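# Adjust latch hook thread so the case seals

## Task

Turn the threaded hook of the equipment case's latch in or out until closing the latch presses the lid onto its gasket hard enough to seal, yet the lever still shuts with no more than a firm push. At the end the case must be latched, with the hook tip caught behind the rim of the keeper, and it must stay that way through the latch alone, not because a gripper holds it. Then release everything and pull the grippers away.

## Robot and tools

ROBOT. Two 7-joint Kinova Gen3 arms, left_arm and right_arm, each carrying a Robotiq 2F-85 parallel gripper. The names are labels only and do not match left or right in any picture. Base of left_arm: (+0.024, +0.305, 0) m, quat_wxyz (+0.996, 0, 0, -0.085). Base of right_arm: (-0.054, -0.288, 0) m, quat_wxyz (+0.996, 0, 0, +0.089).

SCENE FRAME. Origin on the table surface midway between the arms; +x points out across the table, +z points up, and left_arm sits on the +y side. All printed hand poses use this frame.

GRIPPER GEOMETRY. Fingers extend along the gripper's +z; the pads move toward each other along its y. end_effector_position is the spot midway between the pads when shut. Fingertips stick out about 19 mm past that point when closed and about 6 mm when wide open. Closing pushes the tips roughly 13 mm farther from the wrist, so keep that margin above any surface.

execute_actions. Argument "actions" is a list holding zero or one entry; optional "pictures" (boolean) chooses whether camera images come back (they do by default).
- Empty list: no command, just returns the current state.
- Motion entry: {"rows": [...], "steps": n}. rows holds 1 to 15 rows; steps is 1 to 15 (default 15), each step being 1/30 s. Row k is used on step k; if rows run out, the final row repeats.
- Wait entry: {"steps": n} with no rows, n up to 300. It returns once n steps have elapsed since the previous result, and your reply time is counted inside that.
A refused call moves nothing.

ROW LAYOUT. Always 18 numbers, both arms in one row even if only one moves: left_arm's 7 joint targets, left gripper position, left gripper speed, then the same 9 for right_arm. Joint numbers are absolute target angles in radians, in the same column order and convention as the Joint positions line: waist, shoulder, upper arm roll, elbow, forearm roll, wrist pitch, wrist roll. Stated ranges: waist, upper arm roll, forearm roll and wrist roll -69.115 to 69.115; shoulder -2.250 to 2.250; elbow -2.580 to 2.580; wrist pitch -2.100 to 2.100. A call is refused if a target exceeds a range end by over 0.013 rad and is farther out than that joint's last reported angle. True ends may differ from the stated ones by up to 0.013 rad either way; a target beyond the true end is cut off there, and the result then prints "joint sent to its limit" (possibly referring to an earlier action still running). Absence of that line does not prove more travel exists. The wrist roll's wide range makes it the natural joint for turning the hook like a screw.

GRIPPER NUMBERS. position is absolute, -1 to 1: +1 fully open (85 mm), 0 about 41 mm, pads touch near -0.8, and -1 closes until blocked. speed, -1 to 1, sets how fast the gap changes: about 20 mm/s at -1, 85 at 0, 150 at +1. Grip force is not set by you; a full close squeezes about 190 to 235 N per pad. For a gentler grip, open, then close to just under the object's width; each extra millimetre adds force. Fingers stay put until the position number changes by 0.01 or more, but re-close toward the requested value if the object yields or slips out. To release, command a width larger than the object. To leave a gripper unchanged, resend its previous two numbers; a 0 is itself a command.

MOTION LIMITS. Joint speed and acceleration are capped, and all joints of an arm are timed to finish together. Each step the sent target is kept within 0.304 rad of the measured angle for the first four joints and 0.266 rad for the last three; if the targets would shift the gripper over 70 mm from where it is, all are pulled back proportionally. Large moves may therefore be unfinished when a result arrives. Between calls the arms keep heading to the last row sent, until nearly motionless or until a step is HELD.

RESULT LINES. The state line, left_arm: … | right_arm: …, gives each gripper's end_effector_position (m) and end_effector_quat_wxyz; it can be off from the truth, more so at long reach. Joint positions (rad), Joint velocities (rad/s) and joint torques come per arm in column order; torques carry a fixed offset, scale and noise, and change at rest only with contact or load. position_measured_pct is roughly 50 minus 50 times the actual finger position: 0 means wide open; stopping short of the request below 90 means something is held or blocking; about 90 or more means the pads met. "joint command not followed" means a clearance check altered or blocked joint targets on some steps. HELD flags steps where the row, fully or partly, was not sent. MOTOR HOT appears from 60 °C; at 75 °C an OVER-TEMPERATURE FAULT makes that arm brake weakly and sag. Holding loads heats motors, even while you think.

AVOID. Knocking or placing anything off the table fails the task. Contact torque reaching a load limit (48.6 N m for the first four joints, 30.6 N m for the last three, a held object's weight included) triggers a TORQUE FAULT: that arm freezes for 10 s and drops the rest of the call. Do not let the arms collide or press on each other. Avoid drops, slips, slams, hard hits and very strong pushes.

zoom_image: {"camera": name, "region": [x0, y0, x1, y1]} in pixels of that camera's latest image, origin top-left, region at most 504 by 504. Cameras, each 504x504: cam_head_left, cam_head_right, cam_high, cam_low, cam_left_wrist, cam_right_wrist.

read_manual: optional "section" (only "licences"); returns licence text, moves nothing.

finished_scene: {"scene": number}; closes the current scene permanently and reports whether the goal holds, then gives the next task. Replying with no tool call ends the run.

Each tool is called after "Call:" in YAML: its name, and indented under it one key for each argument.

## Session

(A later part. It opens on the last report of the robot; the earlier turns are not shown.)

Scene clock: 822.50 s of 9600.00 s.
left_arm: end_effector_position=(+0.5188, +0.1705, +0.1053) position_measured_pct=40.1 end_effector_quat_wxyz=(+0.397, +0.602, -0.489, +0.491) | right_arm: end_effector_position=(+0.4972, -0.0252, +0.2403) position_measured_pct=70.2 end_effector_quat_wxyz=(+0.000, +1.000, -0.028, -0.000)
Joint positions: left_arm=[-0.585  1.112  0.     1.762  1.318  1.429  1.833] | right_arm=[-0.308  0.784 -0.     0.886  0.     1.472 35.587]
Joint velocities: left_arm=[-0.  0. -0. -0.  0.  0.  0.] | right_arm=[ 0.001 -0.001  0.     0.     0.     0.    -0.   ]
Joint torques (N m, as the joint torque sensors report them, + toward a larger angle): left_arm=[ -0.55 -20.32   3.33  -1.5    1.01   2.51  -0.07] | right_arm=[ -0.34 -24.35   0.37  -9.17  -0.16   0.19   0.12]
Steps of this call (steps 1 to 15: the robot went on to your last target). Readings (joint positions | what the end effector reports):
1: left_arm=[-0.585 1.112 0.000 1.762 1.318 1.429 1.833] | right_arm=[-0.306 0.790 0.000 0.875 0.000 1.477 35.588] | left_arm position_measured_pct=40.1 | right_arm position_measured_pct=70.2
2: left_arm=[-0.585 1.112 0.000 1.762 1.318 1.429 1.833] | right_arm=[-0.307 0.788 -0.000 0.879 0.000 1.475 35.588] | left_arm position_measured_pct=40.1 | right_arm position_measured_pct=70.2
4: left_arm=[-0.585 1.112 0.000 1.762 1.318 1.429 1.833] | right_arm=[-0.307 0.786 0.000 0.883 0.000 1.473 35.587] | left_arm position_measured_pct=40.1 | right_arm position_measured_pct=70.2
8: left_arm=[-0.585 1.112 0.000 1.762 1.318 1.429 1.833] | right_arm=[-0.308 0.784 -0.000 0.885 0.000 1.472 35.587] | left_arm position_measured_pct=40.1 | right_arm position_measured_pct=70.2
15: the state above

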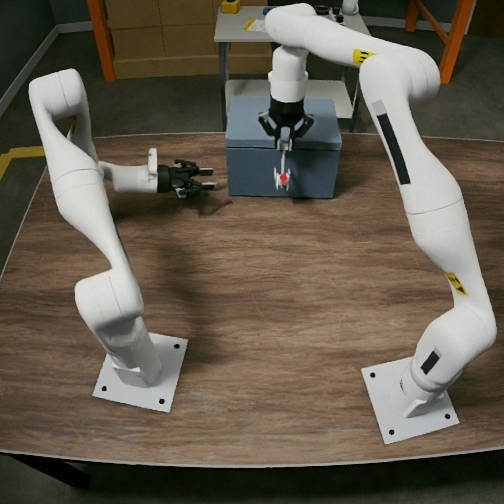

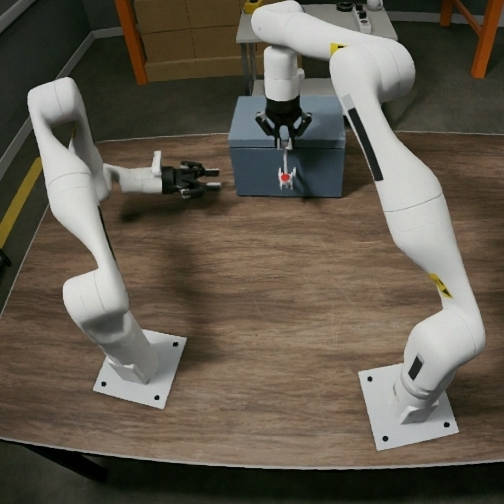

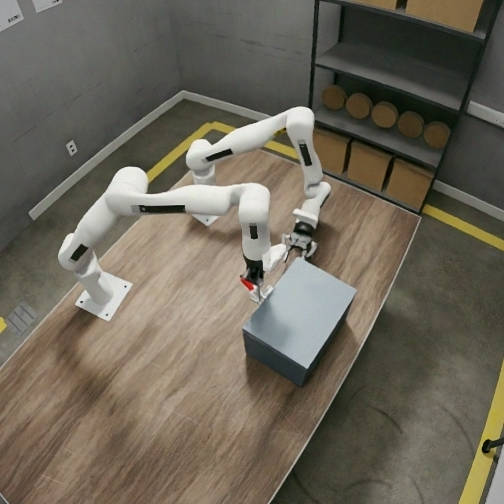

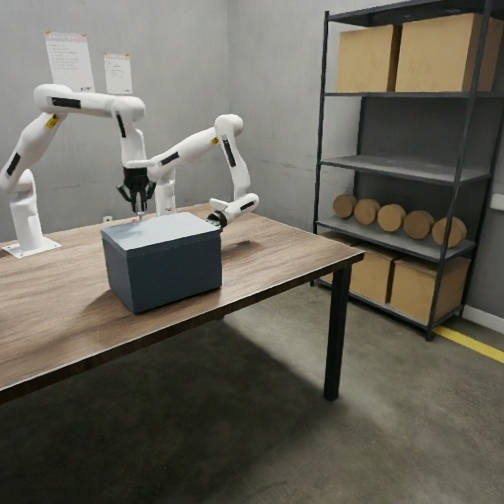

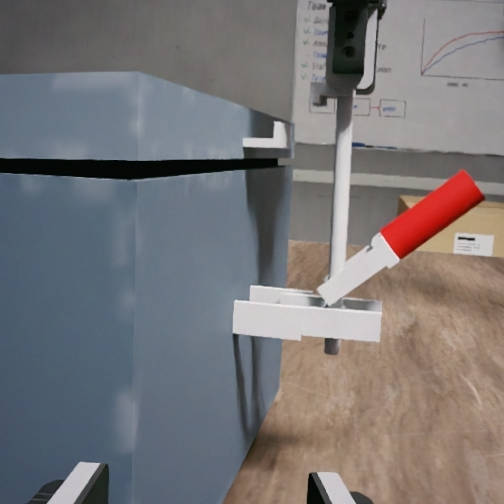

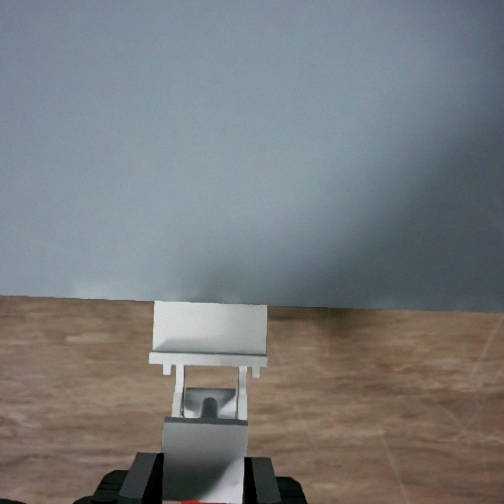

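Call:
execute_actions:
  actions:
    - {"rows":[[-0.585,1.112,0,1.762,1.318,1.429,1.833,0.2,0,-0.3079,0.7829,0,0.8829,0,1.4758,41.87,-0.44,-0.8]],"steps":15}
  pictures: false

Call:
execute_actions:
  actions:
    - {"steps":150}

Scene clock: 829.23 s of 9600.00 s.
left_arm: end_effector_position=(+0.5188, +0.1705, +0.1053) position_measured_pct=40.1 end_effector_quat_wxyz=(+0.397, +0.602, -0.489, +0.491) | right_arm: end_effector_position=(+0.4969, -0.0260, +0.2405) position_measured_pct=70.2 end_effector_quat_wxyz=(+0.001, +0.975, +0.223, -0.001)
Joint positions: left_arm=[-0.585  1.112  0.     1.762  1.318  1.429  1.833] | right_arm=[-0.307  0.785  0.     0.884  0.     1.476 36.093]
Joint velocities: left_arm=[-0.     0.001  0.001  0.    -0.     0.     0.001] | right_arm=[ 0.002 -0.002  0.002 -0.     0.001  0.003  1.216]
Joint torques (N m, as the joint torque sensors report them, + toward a larger angle): left_arm=[ -0.51 -20.14   3.03  -1.36   0.94   2.27  -0.03] | right_arm=[ -1.01 -25.1   -0.04  -9.92  -0.14  -0.07   0.53]
Steps of this call (steps 1 to 15: the robot went on to your last target; steps 16 to 187: nothing new was sent; steps 188 to 202: all 15 steps of this action). Readings (joint positions | what the end effector reports):
188: left_arm=[-0.585 1.112 0.000 1.762 1.318 1.429 1.833] | right_arm=[-0.308 0.784 -0.000 0.886 0.000 1.472 35.588] | left_arm position_measured_pct=40.1 | right_arm position_measured_pct=70.2
189: left_arm=[-0.585 1.112 0.000 1.762 1.318 1.429 1.833] | right_arm=[-0.308 0.784 0.000 0.886 0.000 1.472 35.598] | left_arm position_measured_pct=40.1 | right_arm position_measured_pct=70.2
191: left_arm=[-0.585 1.112 0.000 1.762 1.318 1.429 1.833] | right_arm=[-0.308 0.784 0.000 0.886 0.000 1.473 35.648] | left_arm position_measured_pct=40.1 | right_arm position_measured_pct=70.2
195: left_arm=[-0.585 1.112 0.000 1.762 1.318 1.429 1.833] | right_arm=[-0.308 0.785 0.000 0.885 0.000 1.474 35.808] | left_arm position_measured_pct=40.1 | right_arm position_measured_pct=70.2
202: the state above

Scene clock: 834.23 s of 9600.00 s.
left_arm: end_effector_position=(+0.5188, +0.1705, +0.1053) position_measured_pct=40.1 end_effector_quat_wxyz=(+0.397, +0.602, -0.489, +0.491) | right_arm: end_effector_position=(+0.4970, -0.0252, +0.2416) position_measured_pct=70.2 end_effector_quat_wxyz=(+0.000, +1.000, -0.028, -0.000)
Joint positions: left_arm=[-0.585  1.112  0.     1.762  1.318  1.429  1.833] | right_arm=[-0.308  0.783 -0.     0.883  0.     1.476 41.87 ]
Joint velocities: left_arm=[-0.001  0.002 -0.001 -0.     0.    -0.    -0.   ] | right_arm=[-0.     0.001 -0.    -0.     0.    -0.     0.003]
Joint torques (N m, as the joint torque sensors report them, + toward a larger angle): left_arm=[ -0.3  -20.43   3.04  -1.19   1.22   2.58   0.27] | right_arm=[ -0.32 -23.68   0.22  -9.22  -0.15   0.03  -0.15]
Steps of this call (steps 1 to 150: the robot went on to your last target). Readings (joint positions | what the end effector reports):
1: left_arm=[-0.585 1.112 0.000 1.762 1.318 1.429 1.833] | right_arm=[-0.307 0.785 0.000 0.884 0.000 1.476 36.133] | left_arm position_measured_pct=40.1 | right_arm position_measured_pct=70.2
2: left_arm=[-0.585 1.112 0.000 1.762 1.318 1.429 1.833] | right_arm=[-0.307 0.785 0.000 0.884 0.000 1.476 36.174] | left_arm position_measured_pct=40.1 | right_arm position_measured_pct=70.2
4: left_arm=[-0.585 1.112 0.000 1.762 1.318 1.429 1.833] | right_arm=[-0.307 0.785 0.001 0.884 0.001 1.476 36.255] | left_arm position_measured_pct=40.1 | right_arm position_measured_pct=70.2
8: left_arm=[-0.585 1.112 0.000 1.762 1.318 1.429 1.833] | right_arm=[-0.307 0.785 0.001 0.884 0.001 1.476 36.418] | left_arm position_measured_pct=40.1 | right_arm position_measured_pct=70.2
150: the state above

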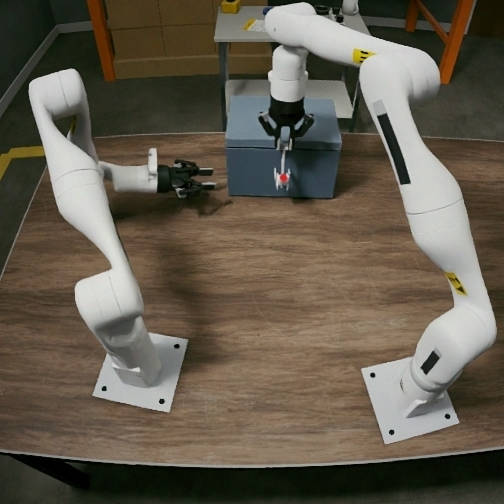

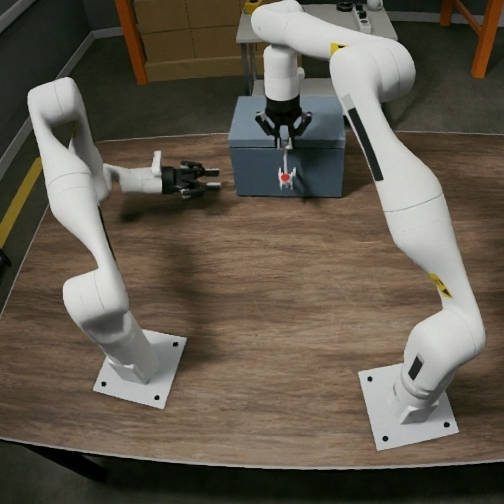

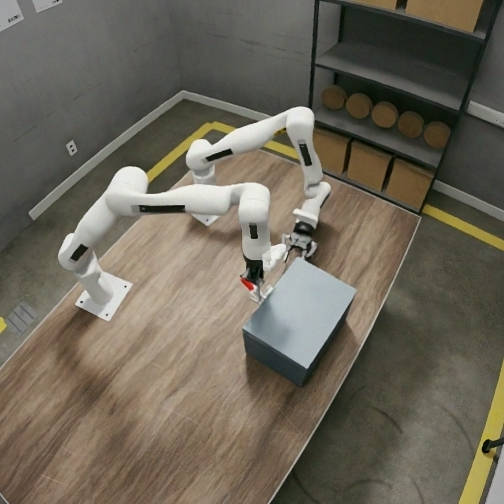

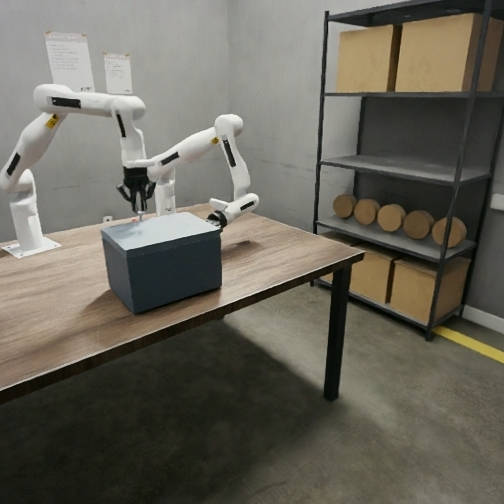

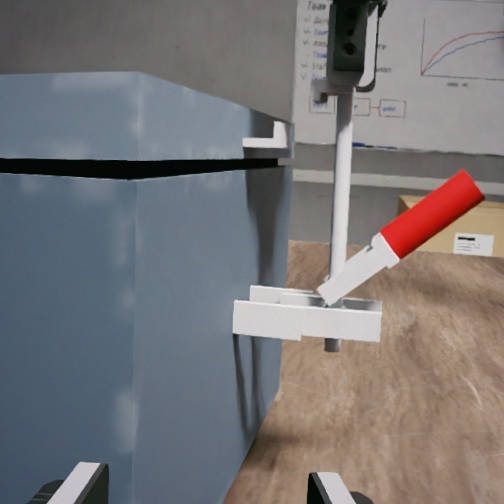

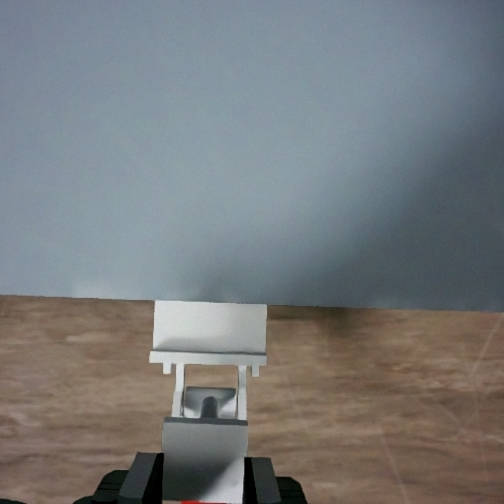

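Call:
execute_actions:
  actions:
    - {"rows":[[-0.585,1.112,0,1.762,1.318,1.429,1.833,0.2,0,-0.3058,0.7904,0,0.8686,0,1.4826,41.872,-0.44,-0.8],[-0.585,1.112,0,1.762,1.318,1.429,1.833,0.2,0,-0.3038,0.7979,0,0.8543,0,1.4894,41.874,-0.44,-0.8],[-0.585,1.112,0,1.762,1.318,1.429,1.833,0.2,0,-0.3017,0.8054,0,0.84,0,1.4962,41.876,-0.44,-0.8],[-0.585,1.112,0,1.762,1.318,1.429,1.833,0.2,0,-0.2996,0.8129,0,0.8257,0,1.503,41.878,-0.44,-0.8],[-0.585,1.112,0,1.762,1.318,1.429,1.833,0.2,0,-0.2976,0.8204,0,0.8114,0,1.5098,41.88,-0.44,-0.8],[-0.585,1.112,0,1.762,1.318,1.429,1.833,0.2,0,-0.2955,0.8279,0,0.7971,0,1.5166,41.883,-0.44,-0.8],[-0.585,1.112,0,1.762,1.318,1.429,1.833,0.2,0,-0.2934,0.8353,0,0.7829,0,1.5234,41.885,-0.44,-0.8],[-0.585,1.112,0,1.762,1.318,1.429,1.833,0.2,0,-0.2914,0.8428,0,0.7686,0,1.5302,41.887,-0.44,-0.8],[-0.585,1.112,0,1.762,1.318,1.429,1.833,0.2,0,-0.2893,0.8503,0,0.7543,0,1.537,41.889,-0.44,-0.8],[-0.585,1.112,0,1.762,1.318,1.429,1.833,0.2,0,-0.2872,0.8578,0,0.74,0,1.5438,41.891,-0.44,-0.8],[-0.585,1.112,0,1.762,1.318,1.429,1.833,0.2,0,-0.2852,0.8653,0,0.7257,0,1.5506,41.893,-0.44,-0.8],[-0.585,1.112,0,1.762,1.318,1.429,1.833,0.2,0,-0.2831,0.8728,0,0.7114,0,1.5574,41.895,-0.44,-0.8]],"steps":15}
  pictures: false

Call:
execute_actions:
  actions:
    - {"steps":15}

Scene clock: 863.03 s of 9600.00 s.
left_arm: end_effector_position=(+0.5188, +0.1705, +0.1053) position_measured_pct=40.1 end_effector_quat_wxyz=(+0.397, +0.602, -0.489, +0.491) | right_arm: end_effector_position=(+0.5235, -0.0263, +0.2384) position_measured_pct=70.2 end_effector_quat_wxyz=(+0.001, +1.000, -0.027, -0.002)
Joint positions: left_arm=[-0.585  1.112  0.     1.762  1.318  1.429  1.833] | right_arm=[-0.286  0.865 -0.001  0.731 -0.001  1.55  41.893]
Joint velocities: left_arm=[-0.     0.001  0.002 -0.     0.    -0.    -0.001] | right_arm=[ 0.031  0.133 -0.002 -0.24  -0.004  0.124  0.037]
Joint torques (N m, as the joint torque sensors report them, + toward a larger angle): left_arm=[ -0.41 -20.26   2.91  -1.44   1.06   2.39   0.17] | right_arm=[  0.02 -28.85   0.46 -11.38   0.38  -0.46   0.28]
Steps of this call (steps 1 to 15: the robot went on to your last target; steps 16 to 849: nothing new was sent; steps 850 to 864: all 15 steps of this action). Readings (joint positions | what the end effector reports):
850: left_arm=[-0.585 1.112 0.000 1.762 1.318 1.429 1.833] | right_arm=[-0.308 0.784 -0.000 0.882 0.000 1.476 41.870] | left_arm position_measured_pct=40.1 | right_arm position_measured_pct=70.2
851: left_arm=[-0.585 1.112 0.000 1.762 1.318 1.429 1.833] | right_arm=[-0.307 0.787 -0.000 0.877 0.000 1.478 41.871] | left_arm position_measured_pct=40.1 | right_arm position_measured_pct=70.2
853: left_arm=[-0.585 1.112 0.000 1.762 1.318 1.429 1.833] | right_arm=[-0.305 0.795 -0.000 0.862 0.000 1.485 41.873] | left_arm position_measured_pct=40.1 | right_arm position_measured_pct=70.2
857: left_arm=[-0.585 1.112 0.000 1.762 1.318 1.429 1.833] | right_arm=[-0.298 0.818 -0.000 0.818 -0.000 1.507 41.879] | left_arm position_measured_pct=40.1 | right_arm position_measured_pct=70.2
864: the state above

Scene clock: 863.53 s of 9600.00 s.
left_arm: end_effector_position=(+0.5188, +0.1705, +0.1053) position_measured_pct=40.1 end_effector_quat_wxyz=(+0.397, +0.602, -0.489, +0.491) | right_arm: end_effector_position=(+0.5260, -0.0264, +0.2377) position_measured_pct=70.2 end_effector_quat_wxyz=(+0.001, +1.000, -0.027, -0.003)
Joint positions: left_arm=[-0.585  1.112  0.     1.762  1.318  1.429  1.833] | right_arm=[-0.284  0.875 -0.001  0.713 -0.001  1.559 41.895]
Joint velocities: left_arm=[ 0.001 -0.001  0.     0.    -0.    -0.001  0.   ] | right_arm=[-0.001 -0.     0.    -0.     0.    -0.001  0.   ]
Joint torques (N m, as the joint torque sensors report them, + toward a larger angle): left_arm=[ -0.07 -20.     3.25  -1.76   1.16   2.54   0.07] | right_arm=[  0.61 -26.74   0.93 -11.19   0.34  -0.68   0.5 ]
Steps of this call (steps 1 to 15: the robot went on to your last target). Readings (joint positions | what the end effector reports):
1: left_arm=[-0.585 1.112 0.000 1.762 1.318 1.429 1.833] | right_arm=[-0.285 0.869 -0.001 0.724 -0.001 1.553 41.894] | left_arm position_measured_pct=40.1 | right_arm position_measured_pct=70.2
2: left_arm=[-0.585 1.112 0.000 1.762 1.318 1.429 1.833] | right_arm=[-0.285 0.871 -0.001 0.720 -0.001 1.555 41.894] | left_arm position_measured_pct=40.1 | right_arm position_measured_pct=70.2
4: left_arm=[-0.585 1.112 0.000 1.762 1.318 1.429 1.833] | right_arm=[-0.285 0.873 -0.001 0.716 -0.001 1.557 41.895] | left_arm position_measured_pct=40.1 | right_arm position_measured_pct=70.2
8: left_arm=[-0.585 1.112 0.000 1.762 1.318 1.429 1.833] | right_arm=[-0.284 0.875 -0.001 0.714 -0.001 1.558 41.895] | left_arm position_measured_pct=40.1 | right_arm position_measured_pct=70.2
15: the state above

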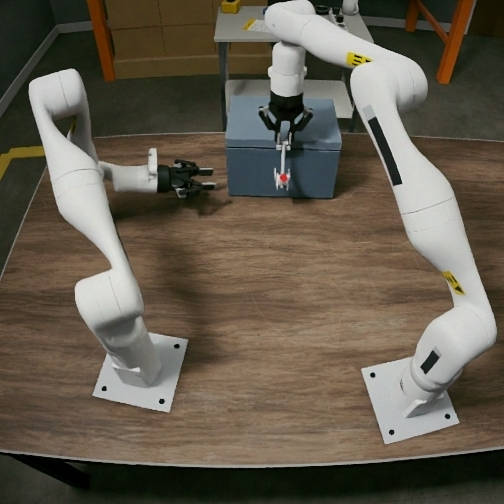

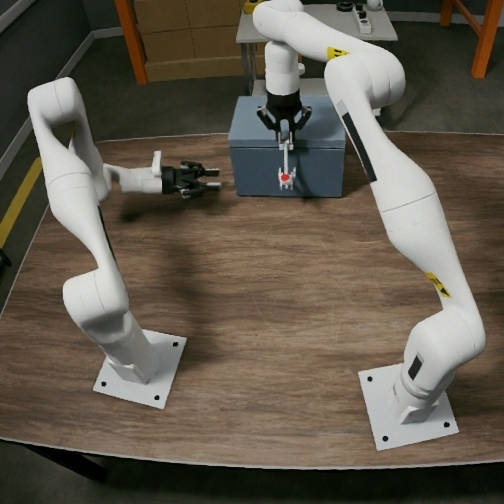

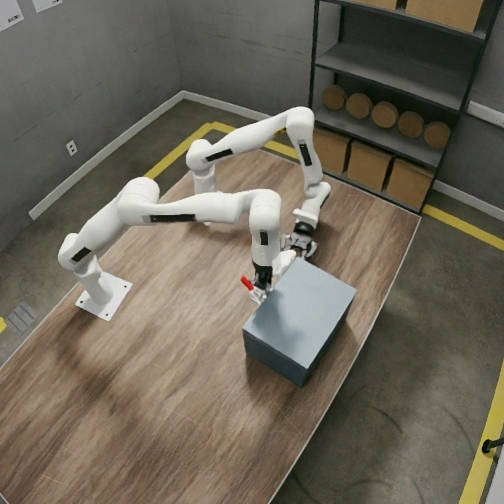

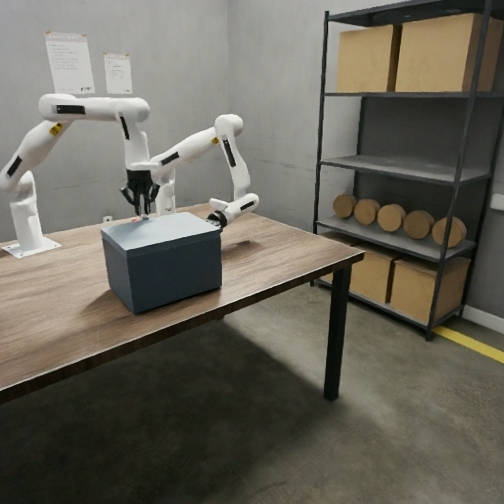

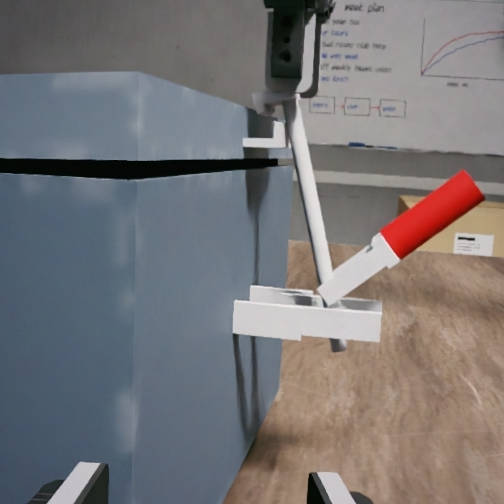

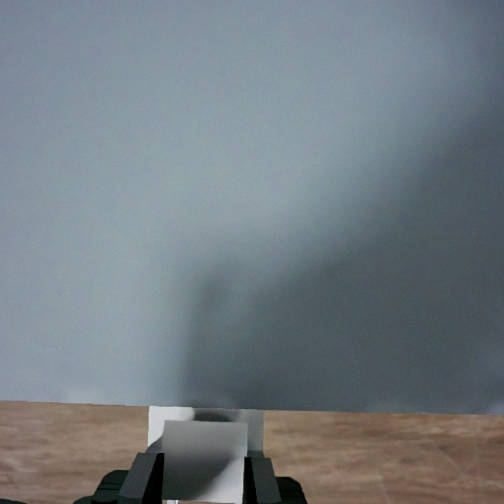

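Call:
zoom_image:
  camera: "cam_left_wrist"
  region: [220, 60, 360, 180]

Region (220, 60, 360, 180) of cam_left_wrist's 504x504 image, scaled by 3.600; it fills the top 432 rows of this view, and the rest is white.

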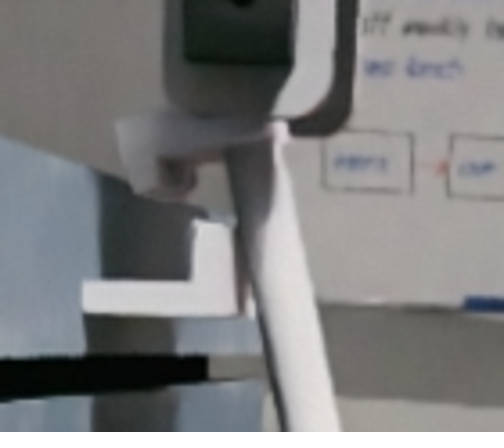

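Call:
execute_actions:
  actions:
    - {"rows":[[-0.585,1.112,0,1.762,1.318,1.429,1.833,0.2,0,-0.2831,0.8728,0,0.7165,0,1.5523,41.895,-0.33,-0.8],[-0.585,1.112,0,1.762,1.318,1.429,1.833,0.2,0,-0.2831,0.8728,0,0.7165,0,1.5523,41.895,-0.33,-0.8],[-0.585,1.112,0,1.762,1.318,1.429,1.833,0.2,0,-0.2831,0.8728,0,0.7165,0,1.5523,41.895,-0.33,-0.8],[-0.585,1.112,0,1.762,1.318,1.429,1.833,0.2,0,-0.2831,0.8728,0,0.7165,0,1.5523,41.895,-0.33,-0.8],[-0.585,1.112,0,1.762,1.318,1.429,1.833,0.2,0,-0.2831,0.8728,0,0.7165,0,1.5523,41.895,-0.33,-0.8],[-0.585,1.112,0,1.762,1.318,1.429,1.833,0.2,0,-0.2831,0.8728,0,0.7165,0,1.5523,41.895,-0.33,-0.8],[-0.585,1.112,0,1.762,1.318,1.429,1.833,0.2,0,-0.2831,0.8728,0,0.7165,0,1.5523,41.895,-0.33,-0.8],[-0.585,1.112,0,1.762,1.318,1.429,1.833,0.2,0,-0.2831,0.8728,0,0.7165,0,1.5523,41.895,-0.15,-0.3]],"steps":15}
  pictures: false

Call:
execute_actions:
  actions:
    - {"rows":[[-0.585,1.112,0,1.762,1.318,1.429,1.833,0.2,0,-0.2831,0.8729,0,0.7095,0,1.5592,41.895,-0.15,-0.3],[-0.585,1.112,0,1.762,1.318,1.429,1.833,0.2,0,-0.2831,0.873,0,0.7025,0,1.5661,41.895,-0.15,-0.3],[-0.585,1.112,0,1.762,1.318,1.429,1.833,0.2,0,-0.2831,0.8731,0,0.6955,0,1.573,41.895,-0.15,-0.3],[-0.585,1.112,0,1.762,1.318,1.429,1.833,0.2,0,-0.2831,0.8732,0,0.6885,0,1.5799,41.895,-0.15,-0.3],[-0.585,1.112,0,1.762,1.318,1.429,1.833,0.2,0,-0.2831,0.8733,0,0.6815,0,1.5868,41.895,-0.15,-0.3],[-0.585,1.112,0,1.762,1.318,1.429,1.833,0.2,0,-0.2831,0.8734,0,0.6745,0,1.5937,41.895,-0.15,-0.3],[-0.585,1.112,0,1.762,1.318,1.429,1.833,0.2,0,-0.2831,0.8735,0,0.668,0,1.6001,41.895,-0.15,-0.3],[-0.585,1.112,0,1.762,1.318,1.429,1.833,0.2,0,-0.2831,0.8736,0,0.6613,0,1.6067,41.895,-0.15,-0.3]],"steps":15}

Scene clock: 896.20 s of 9600.00 s.
left_arm: end_effector_position=(+0.5188, +0.1705, +0.1053) position_measured_pct=40.1 end_effector_quat_wxyz=(+0.397, +0.602, -0.489, +0.491) | right_arm: end_effector_position=(+0.5275, -0.0270, +0.2381) position_measured_pct=57.9 end_effector_quat_wxyz=(+0.000, +1.000, -0.028, -0.000)
Joint positions: left_arm=[-0.585  1.112  0.     1.762  1.318  1.429  1.833] | right_arm=[-0.283  0.873  0.     0.716  0.     1.552 41.895]
Joint velocities: left_arm=[ 0.     0.    -0.001 -0.    -0.001  0.    -0.   ] | right_arm=[-0.    -0.001  0.001 -0.    -0.    -0.     0.   ]
Joint torques (N m, as the joint torque sensors report them, + toward a larger angle): left_arm=[ -0.39 -20.26   3.62  -1.51   1.19   2.52   0.15] | right_arm=[ -0.14 -24.68   0.27  -9.35  -0.1    0.17   0.29]
Steps of this call (steps 1 to 15: the robot went on to your last target; steps 16 to 965: nothing new was sent; steps 966 to 980: all 15 steps of this action). Readings (joint positions | what the end effector reports):
966: left_arm=[-0.585 1.112 0.000 1.762 1.318 1.429 1.833] | right_arm=[-0.284 0.875 -0.001 0.714 -0.001 1.558 41.895] | left_arm position_measured_pct=40.1 | right_arm position_measured_pct=70.2
967: left_arm=[-0.585 1.112 0.000 1.762 1.318 1.429 1.833] | right_arm=[-0.284 0.875 -0.001 0.715 -0.001 1.557 41.895] | left_arm position_measured_pct=40.1 | right_arm position_measured_pct=70.2
969: left_arm=[-0.585 1.112 0.000 1.762 1.318 1.429 1.833] | right_arm=[-0.284 0.874 -0.001 0.716 -0.001 1.555 41.895] | left_arm position_measured_pct=40.1 | right_arm position_measured_pct=68.7
973: left_arm=[-0.585 1.112 0.000 1.762 1.318 1.429 1.833] | right_arm=[-0.283 0.873 0.000 0.716 0.000 1.553 41.895] | left_arm position_measured_pct=40.1 | right_arm position_measured_pct=66.7
980: the state above

Scene clock: 896.70 s of 9600.00 s.
left_arm: end_effector_position=(+0.5188, +0.1705, +0.1053) position_measured_pct=40.1 end_effector_quat_wxyz=(+0.397, +0.602, -0.489, +0.491) | right_arm: end_effector_position=(+0.5276, -0.0270, +0.2549) position_measured_pct=57.5 end_effector_quat_wxyz=(-0.000, +1.000, -0.028, +0.000)
Joint positions: left_arm=[-0.585  1.112  0.     1.762  1.318  1.429  1.833] | right_arm=[-0.283  0.873  0.     0.662  0.     1.606 41.895]
Joint velocities: left_arm=[ 0.001  0.    -0.001 -0.    -0.    -0.001  0.001] | right_arm=[ 0.     0.003 -0.    -0.012 -0.     0.011  0.   ]
Joint torques (N m, as the joint torque sensors report them, + toward a larger angle): left_arm=[ -0.31 -20.19   3.13  -1.52   1.12   2.55   0.23] | right_arm=[ -0.43 -25.09   0.08  -8.67  -0.35  -0.17   0.11]
Steps of this call (steps 1 to 15: all 15 steps of this action). Readings (joint positions | what the end effector reports):
1: left_arm=[-0.585 1.112 0.000 1.762 1.318 1.429 1.833] | right_arm=[-0.283 0.873 -0.000 0.716 -0.000 1.553 41.895] | left_arm position_measured_pct=40.1 | right_arm position_measured_pct=57.9
2: left_arm=[-0.585 1.112 0.000 1.762 1.318 1.429 1.833] | right_arm=[-0.283 0.873 -0.000 0.713 -0.000 1.555 41.895] | left_arm position_measured_pct=40.1 | right_arm position_measured_pct=57.9
4: left_arm=[-0.585 1.112 0.000 1.762 1.318 1.429 1.833] | right_arm=[-0.283 0.873 -0.000 0.705 -0.000 1.563 41.895] | left_arm position_measured_pct=40.1 | right_arm position_measured_pct=57.5
8: left_arm=[-0.585 1.112 0.000 1.762 1.318 1.429 1.833] | right_arm=[-0.283 0.874 -0.000 0.682 -0.000 1.587 41.895] | left_arm position_measured_pct=40.1 | right_arm position_measured_pct=57.5
15: the state above

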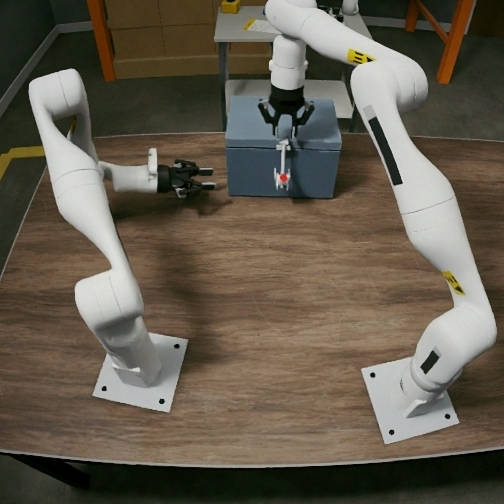

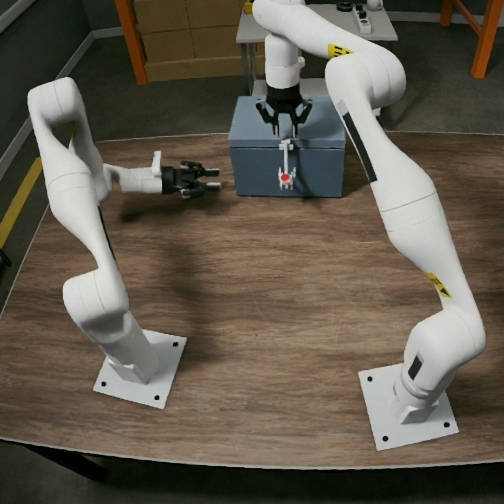

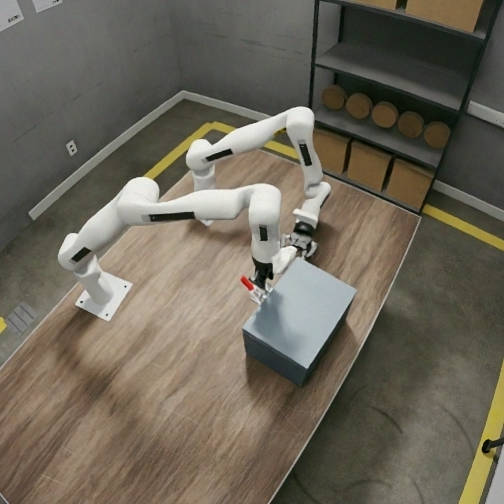

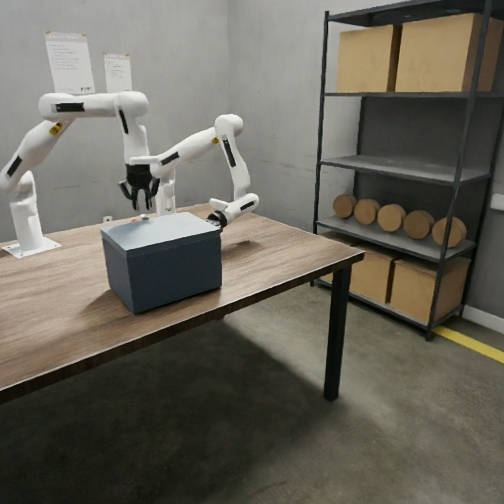

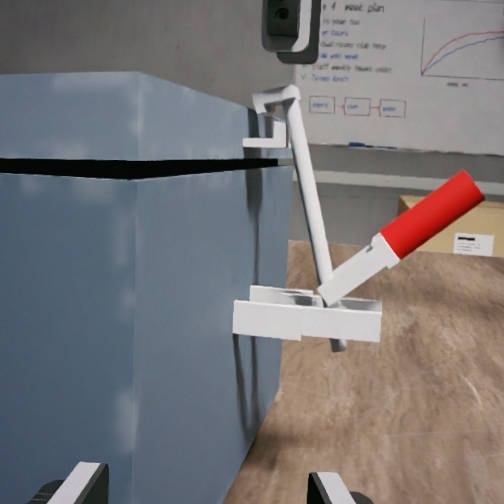

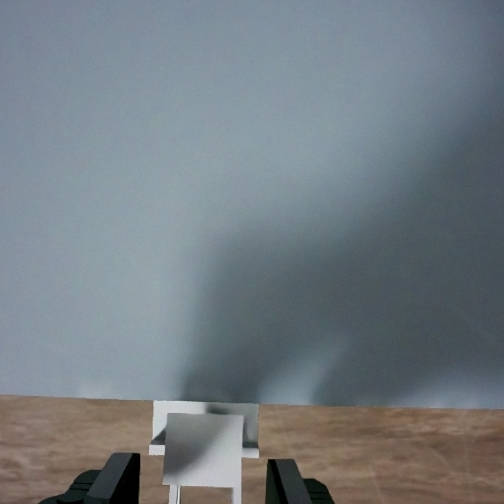

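Call:
execute_actions:
  actions:
    - {"rows":[[-0.585,1.112,0,1.762,1.318,1.429,1.833,0.2,0,-0.2863,0.8614,0,0.6874,0,1.5928,41.892,-0.15,-0.3],[-0.585,1.112,0,1.762,1.318,1.429,1.833,0.2,0,-0.2895,0.8492,0,0.7135,0,1.5789,41.889,-0.15,-0.3],[-0.585,1.112,0,1.762,1.318,1.429,1.833,0.2,0,-0.2927,0.8371,0,0.7396,0,1.565,41.885,-0.15,-0.3],[-0.585,1.112,0,1.762,1.318,1.429,1.833,0.2,0,-0.2959,0.8249,0,0.7657,0,1.551,41.882,-0.15,-0.3],[-0.585,1.112,0,1.762,1.318,1.429,1.833,0.2,0,-0.2991,0.8127,0,0.7917,0,1.5371,41.879,-0.15,-0.3],[-0.585,1.112,0,1.762,1.318,1.429,1.833,0.2,0,-0.3023,0.8005,0,0.8178,0,1.5232,41.876,-0.15,-0.3],[-0.585,1.112,0,1.762,1.318,1.429,1.833,0.2,0,-0.3055,0.7884,0,0.8439,0,1.5093,41.872,-0.15,-0.3],[-0.585,1.112,0,1.762,1.318,1.429,1.833,0.2,0,-0.3087,0.7762,0,0.87,0,1.4954,41.869,-0.4,-0.3],[-0.585,1.112,0,1.762,1.318,1.429,1.833,0.2,0,-0.3134,0.766,0,0.9057,0,1.4699,41.8643,-0.69,-0.3],[-0.585,1.112,0,1.762,1.318,1.429,1.833,0.2,0,-0.318,0.7559,0,0.9413,0,1.4444,41.8597,-0.69,-0.3],[-0.585,1.112,0,1.762,1.318,1.429,1.833,0.2,0,-0.3227,0.7457,0,0.977,0,1.4189,41.855,-0.69,-0.3],[-0.585,1.112,0,1.762,1.318,1.429,1.833,0.2,0,-0.3274,0.7355,0,1.0126,0,1.3935,41.8504,-0.69,-0.3],[-0.585,1.112,0,1.762,1.318,1.429,1.833,0.2,0,-0.3321,0.7253,0,1.0483,0,1.368,41.8457,-0.69,-0.3],[-0.585,1.112,0,1.762,1.318,1.429,1.833,0.2,0,-0.3367,0.7152,0,1.0839,0,1.3425,41.841,-0.69,-0.3],[-0.585,1.112,0,1.762,1.318,1.429,1.833,0.2,0,-0.3414,0.705,0,1.1196,0,1.317,41.8364,-0.69,-0.3]],"steps":15}
  pictures: false

Call:
execute_actions:
  actions:
    - {"steps":15}

Scene clock: 918.47 s of 9600.00 s.
left_arm: end_effector_position=(+0.5188, +0.1705, +0.1053) position_measured_pct=40.1 end_effector_quat_wxyz=(+0.397, +0.602, -0.489, +0.491) | right_arm: end_effector_position=(+0.4857, -0.0235, +0.2378) position_measured_pct=69.8 end_effector_quat_wxyz=(-0.000, +1.000, -0.028, +0.000)
Joint positions: left_arm=[-0.585  1.112  0.     1.762  1.318  1.429  1.833] | right_arm=[-0.319  0.756  0.     0.949  0.     1.436 41.859]
Joint velocities: left_arm=[-0.001  0.001 -0.    -0.     0.     0.    -0.001] | right_arm=[-0.118 -0.281 -0.     0.912 -0.    -0.627 -0.119]
Joint torques (N m, as the joint torque sensors report them, + toward a larger angle): left_arm=[ -0.35 -20.55   2.79  -1.67   0.9    2.46   0.24] | right_arm=[ -0.32 -22.53   0.07  -9.03  -0.1    0.24   0.49]
Steps of this call (steps 1 to 15: the robot went on to your last target; steps 16 to 638: nothing new was sent; steps 639 to 653: all 15 steps of this action). Readings (joint positions | what the end effector reports):
639: left_arm=[-0.585 1.112 0.000 1.762 1.318 1.429 1.833] | right_arm=[-0.283 0.873 0.000 0.662 0.000 1.606 41.895] | left_arm position_measured_pct=40.1 | right_arm position_measured_pct=57.5
640: left_arm=[-0.585 1.112 0.000 1.762 1.318 1.429 1.833] | right_arm=[-0.284 0.870 0.000 0.668 0.000 1.603 41.894] | left_arm position_measured_pct=40.1 | right_arm position_measured_pct=57.5
642: left_arm=[-0.585 1.112 0.000 1.762 1.318 1.429 1.833] | right_arm=[-0.287 0.857 0.000 0.693 0.000 1.591 41.891] | left_arm position_measured_pct=40.1 | right_arm position_measured_pct=57.5
646: left_arm=[-0.585 1.112 0.000 1.762 1.318 1.429 1.833] | right_arm=[-0.296 0.823 0.000 0.766 0.000 1.551 41.882] | left_arm position_measured_pct=40.1 | right_arm position_measured_pct=57.5
653: the state above

Scene clock: 918.97 s of 9600.00 s.
left_arm: end_effector_position=(+0.5188, +0.1705, +0.1053) position_measured_pct=40.1 end_effector_quat_wxyz=(+0.397, +0.602, -0.489, +0.491) | right_arm: end_effector_position=(+0.4596, -0.0233, +0.2147) position_measured_pct=84.1 end_effector_quat_wxyz=(+0.000, +1.000, -0.028, -0.000)
Joint positions: left_arm=[-0.585  1.112  0.     1.762  1.318  1.429  1.833] | right_arm=[-0.341  0.706 -0.     1.119 -0.     1.317 41.836]
Joint velocities: left_arm=[ 0.001  0.002  0.     0.    -0.     0.    -0.   ] | right_arm=[-0.001 -0.007 -0.     0.003 -0.    -0.002 -0.   ]
Joint torques (N m, as the joint torque sensors report them, + toward a larger angle): left_arm=[ -0.03 -20.09   2.92  -1.45   1.02   2.47   0.17] | right_arm=[ -0.63 -22.08   0.3   -9.09  -0.12  -0.23   0.2 ]
Steps of this call (steps 1 to 15: the robot went on to your last target). Readings (joint positions | what the end effector reports):
1: left_arm=[-0.585 1.112 0.000 1.762 1.318 1.429 1.833] | right_arm=[-0.323 0.746 0.000 0.980 0.000 1.415 41.855] | left_arm position_measured_pct=40.1 | right_arm position_measured_pct=72.2
2: left_arm=[-0.585 1.112 0.000 1.762 1.318 1.429 1.833] | right_arm=[-0.327 0.738 -0.000 1.009 -0.000 1.395 41.851] | left_arm position_measured_pct=40.1 | right_arm position_measured_pct=74.6
4: left_arm=[-0.585 1.112 0.000 1.762 1.318 1.429 1.833] | right_arm=[-0.334 0.724 -0.000 1.060 -0.000 1.359 41.844] | left_arm position_measured_pct=40.1 | right_arm position_measured_pct=79.0
8: left_arm=[-0.585 1.112 0.000 1.762 1.318 1.429 1.833] | right_arm=[-0.340 0.710 -0.000 1.113 -0.000 1.321 41.837] | left_arm position_measured_pct=40.1 | right_arm position_measured_pct=83.7
15: the state above

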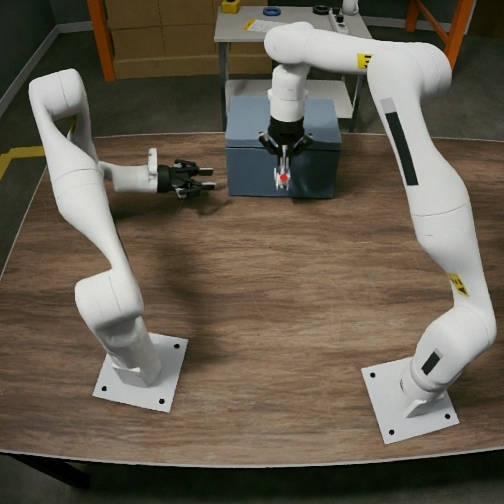

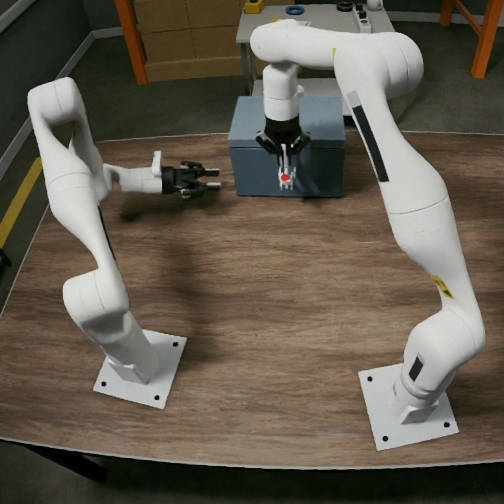

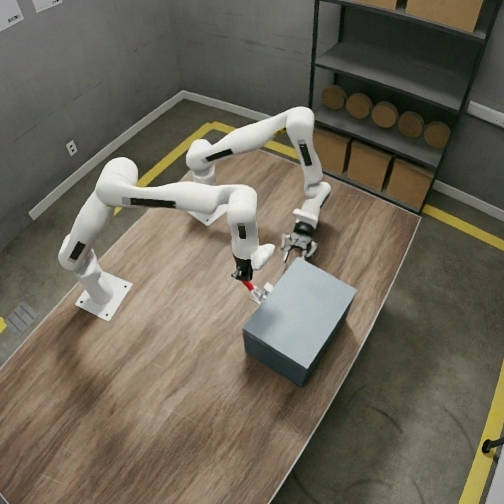

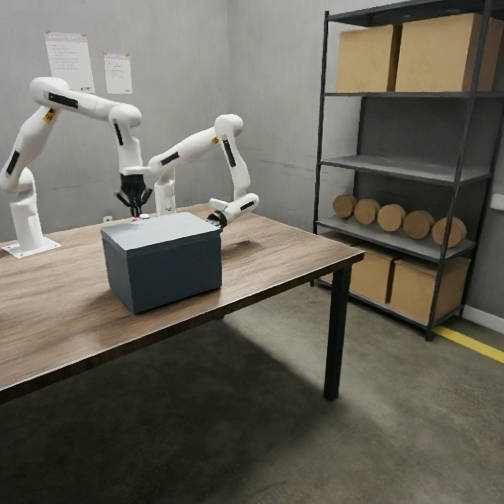

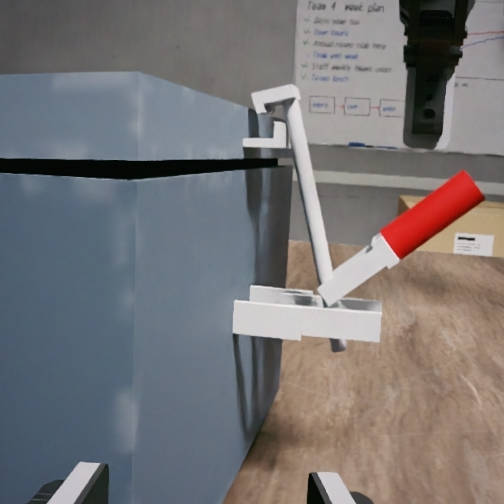

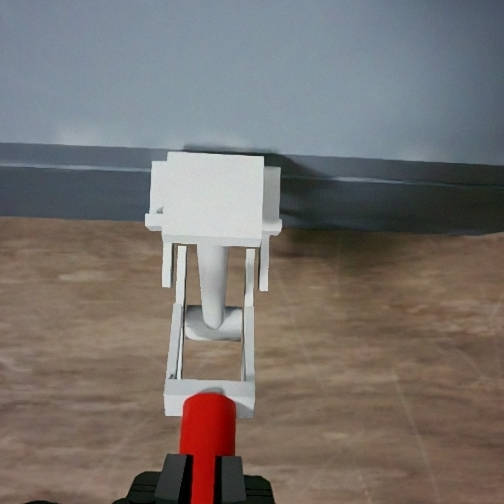

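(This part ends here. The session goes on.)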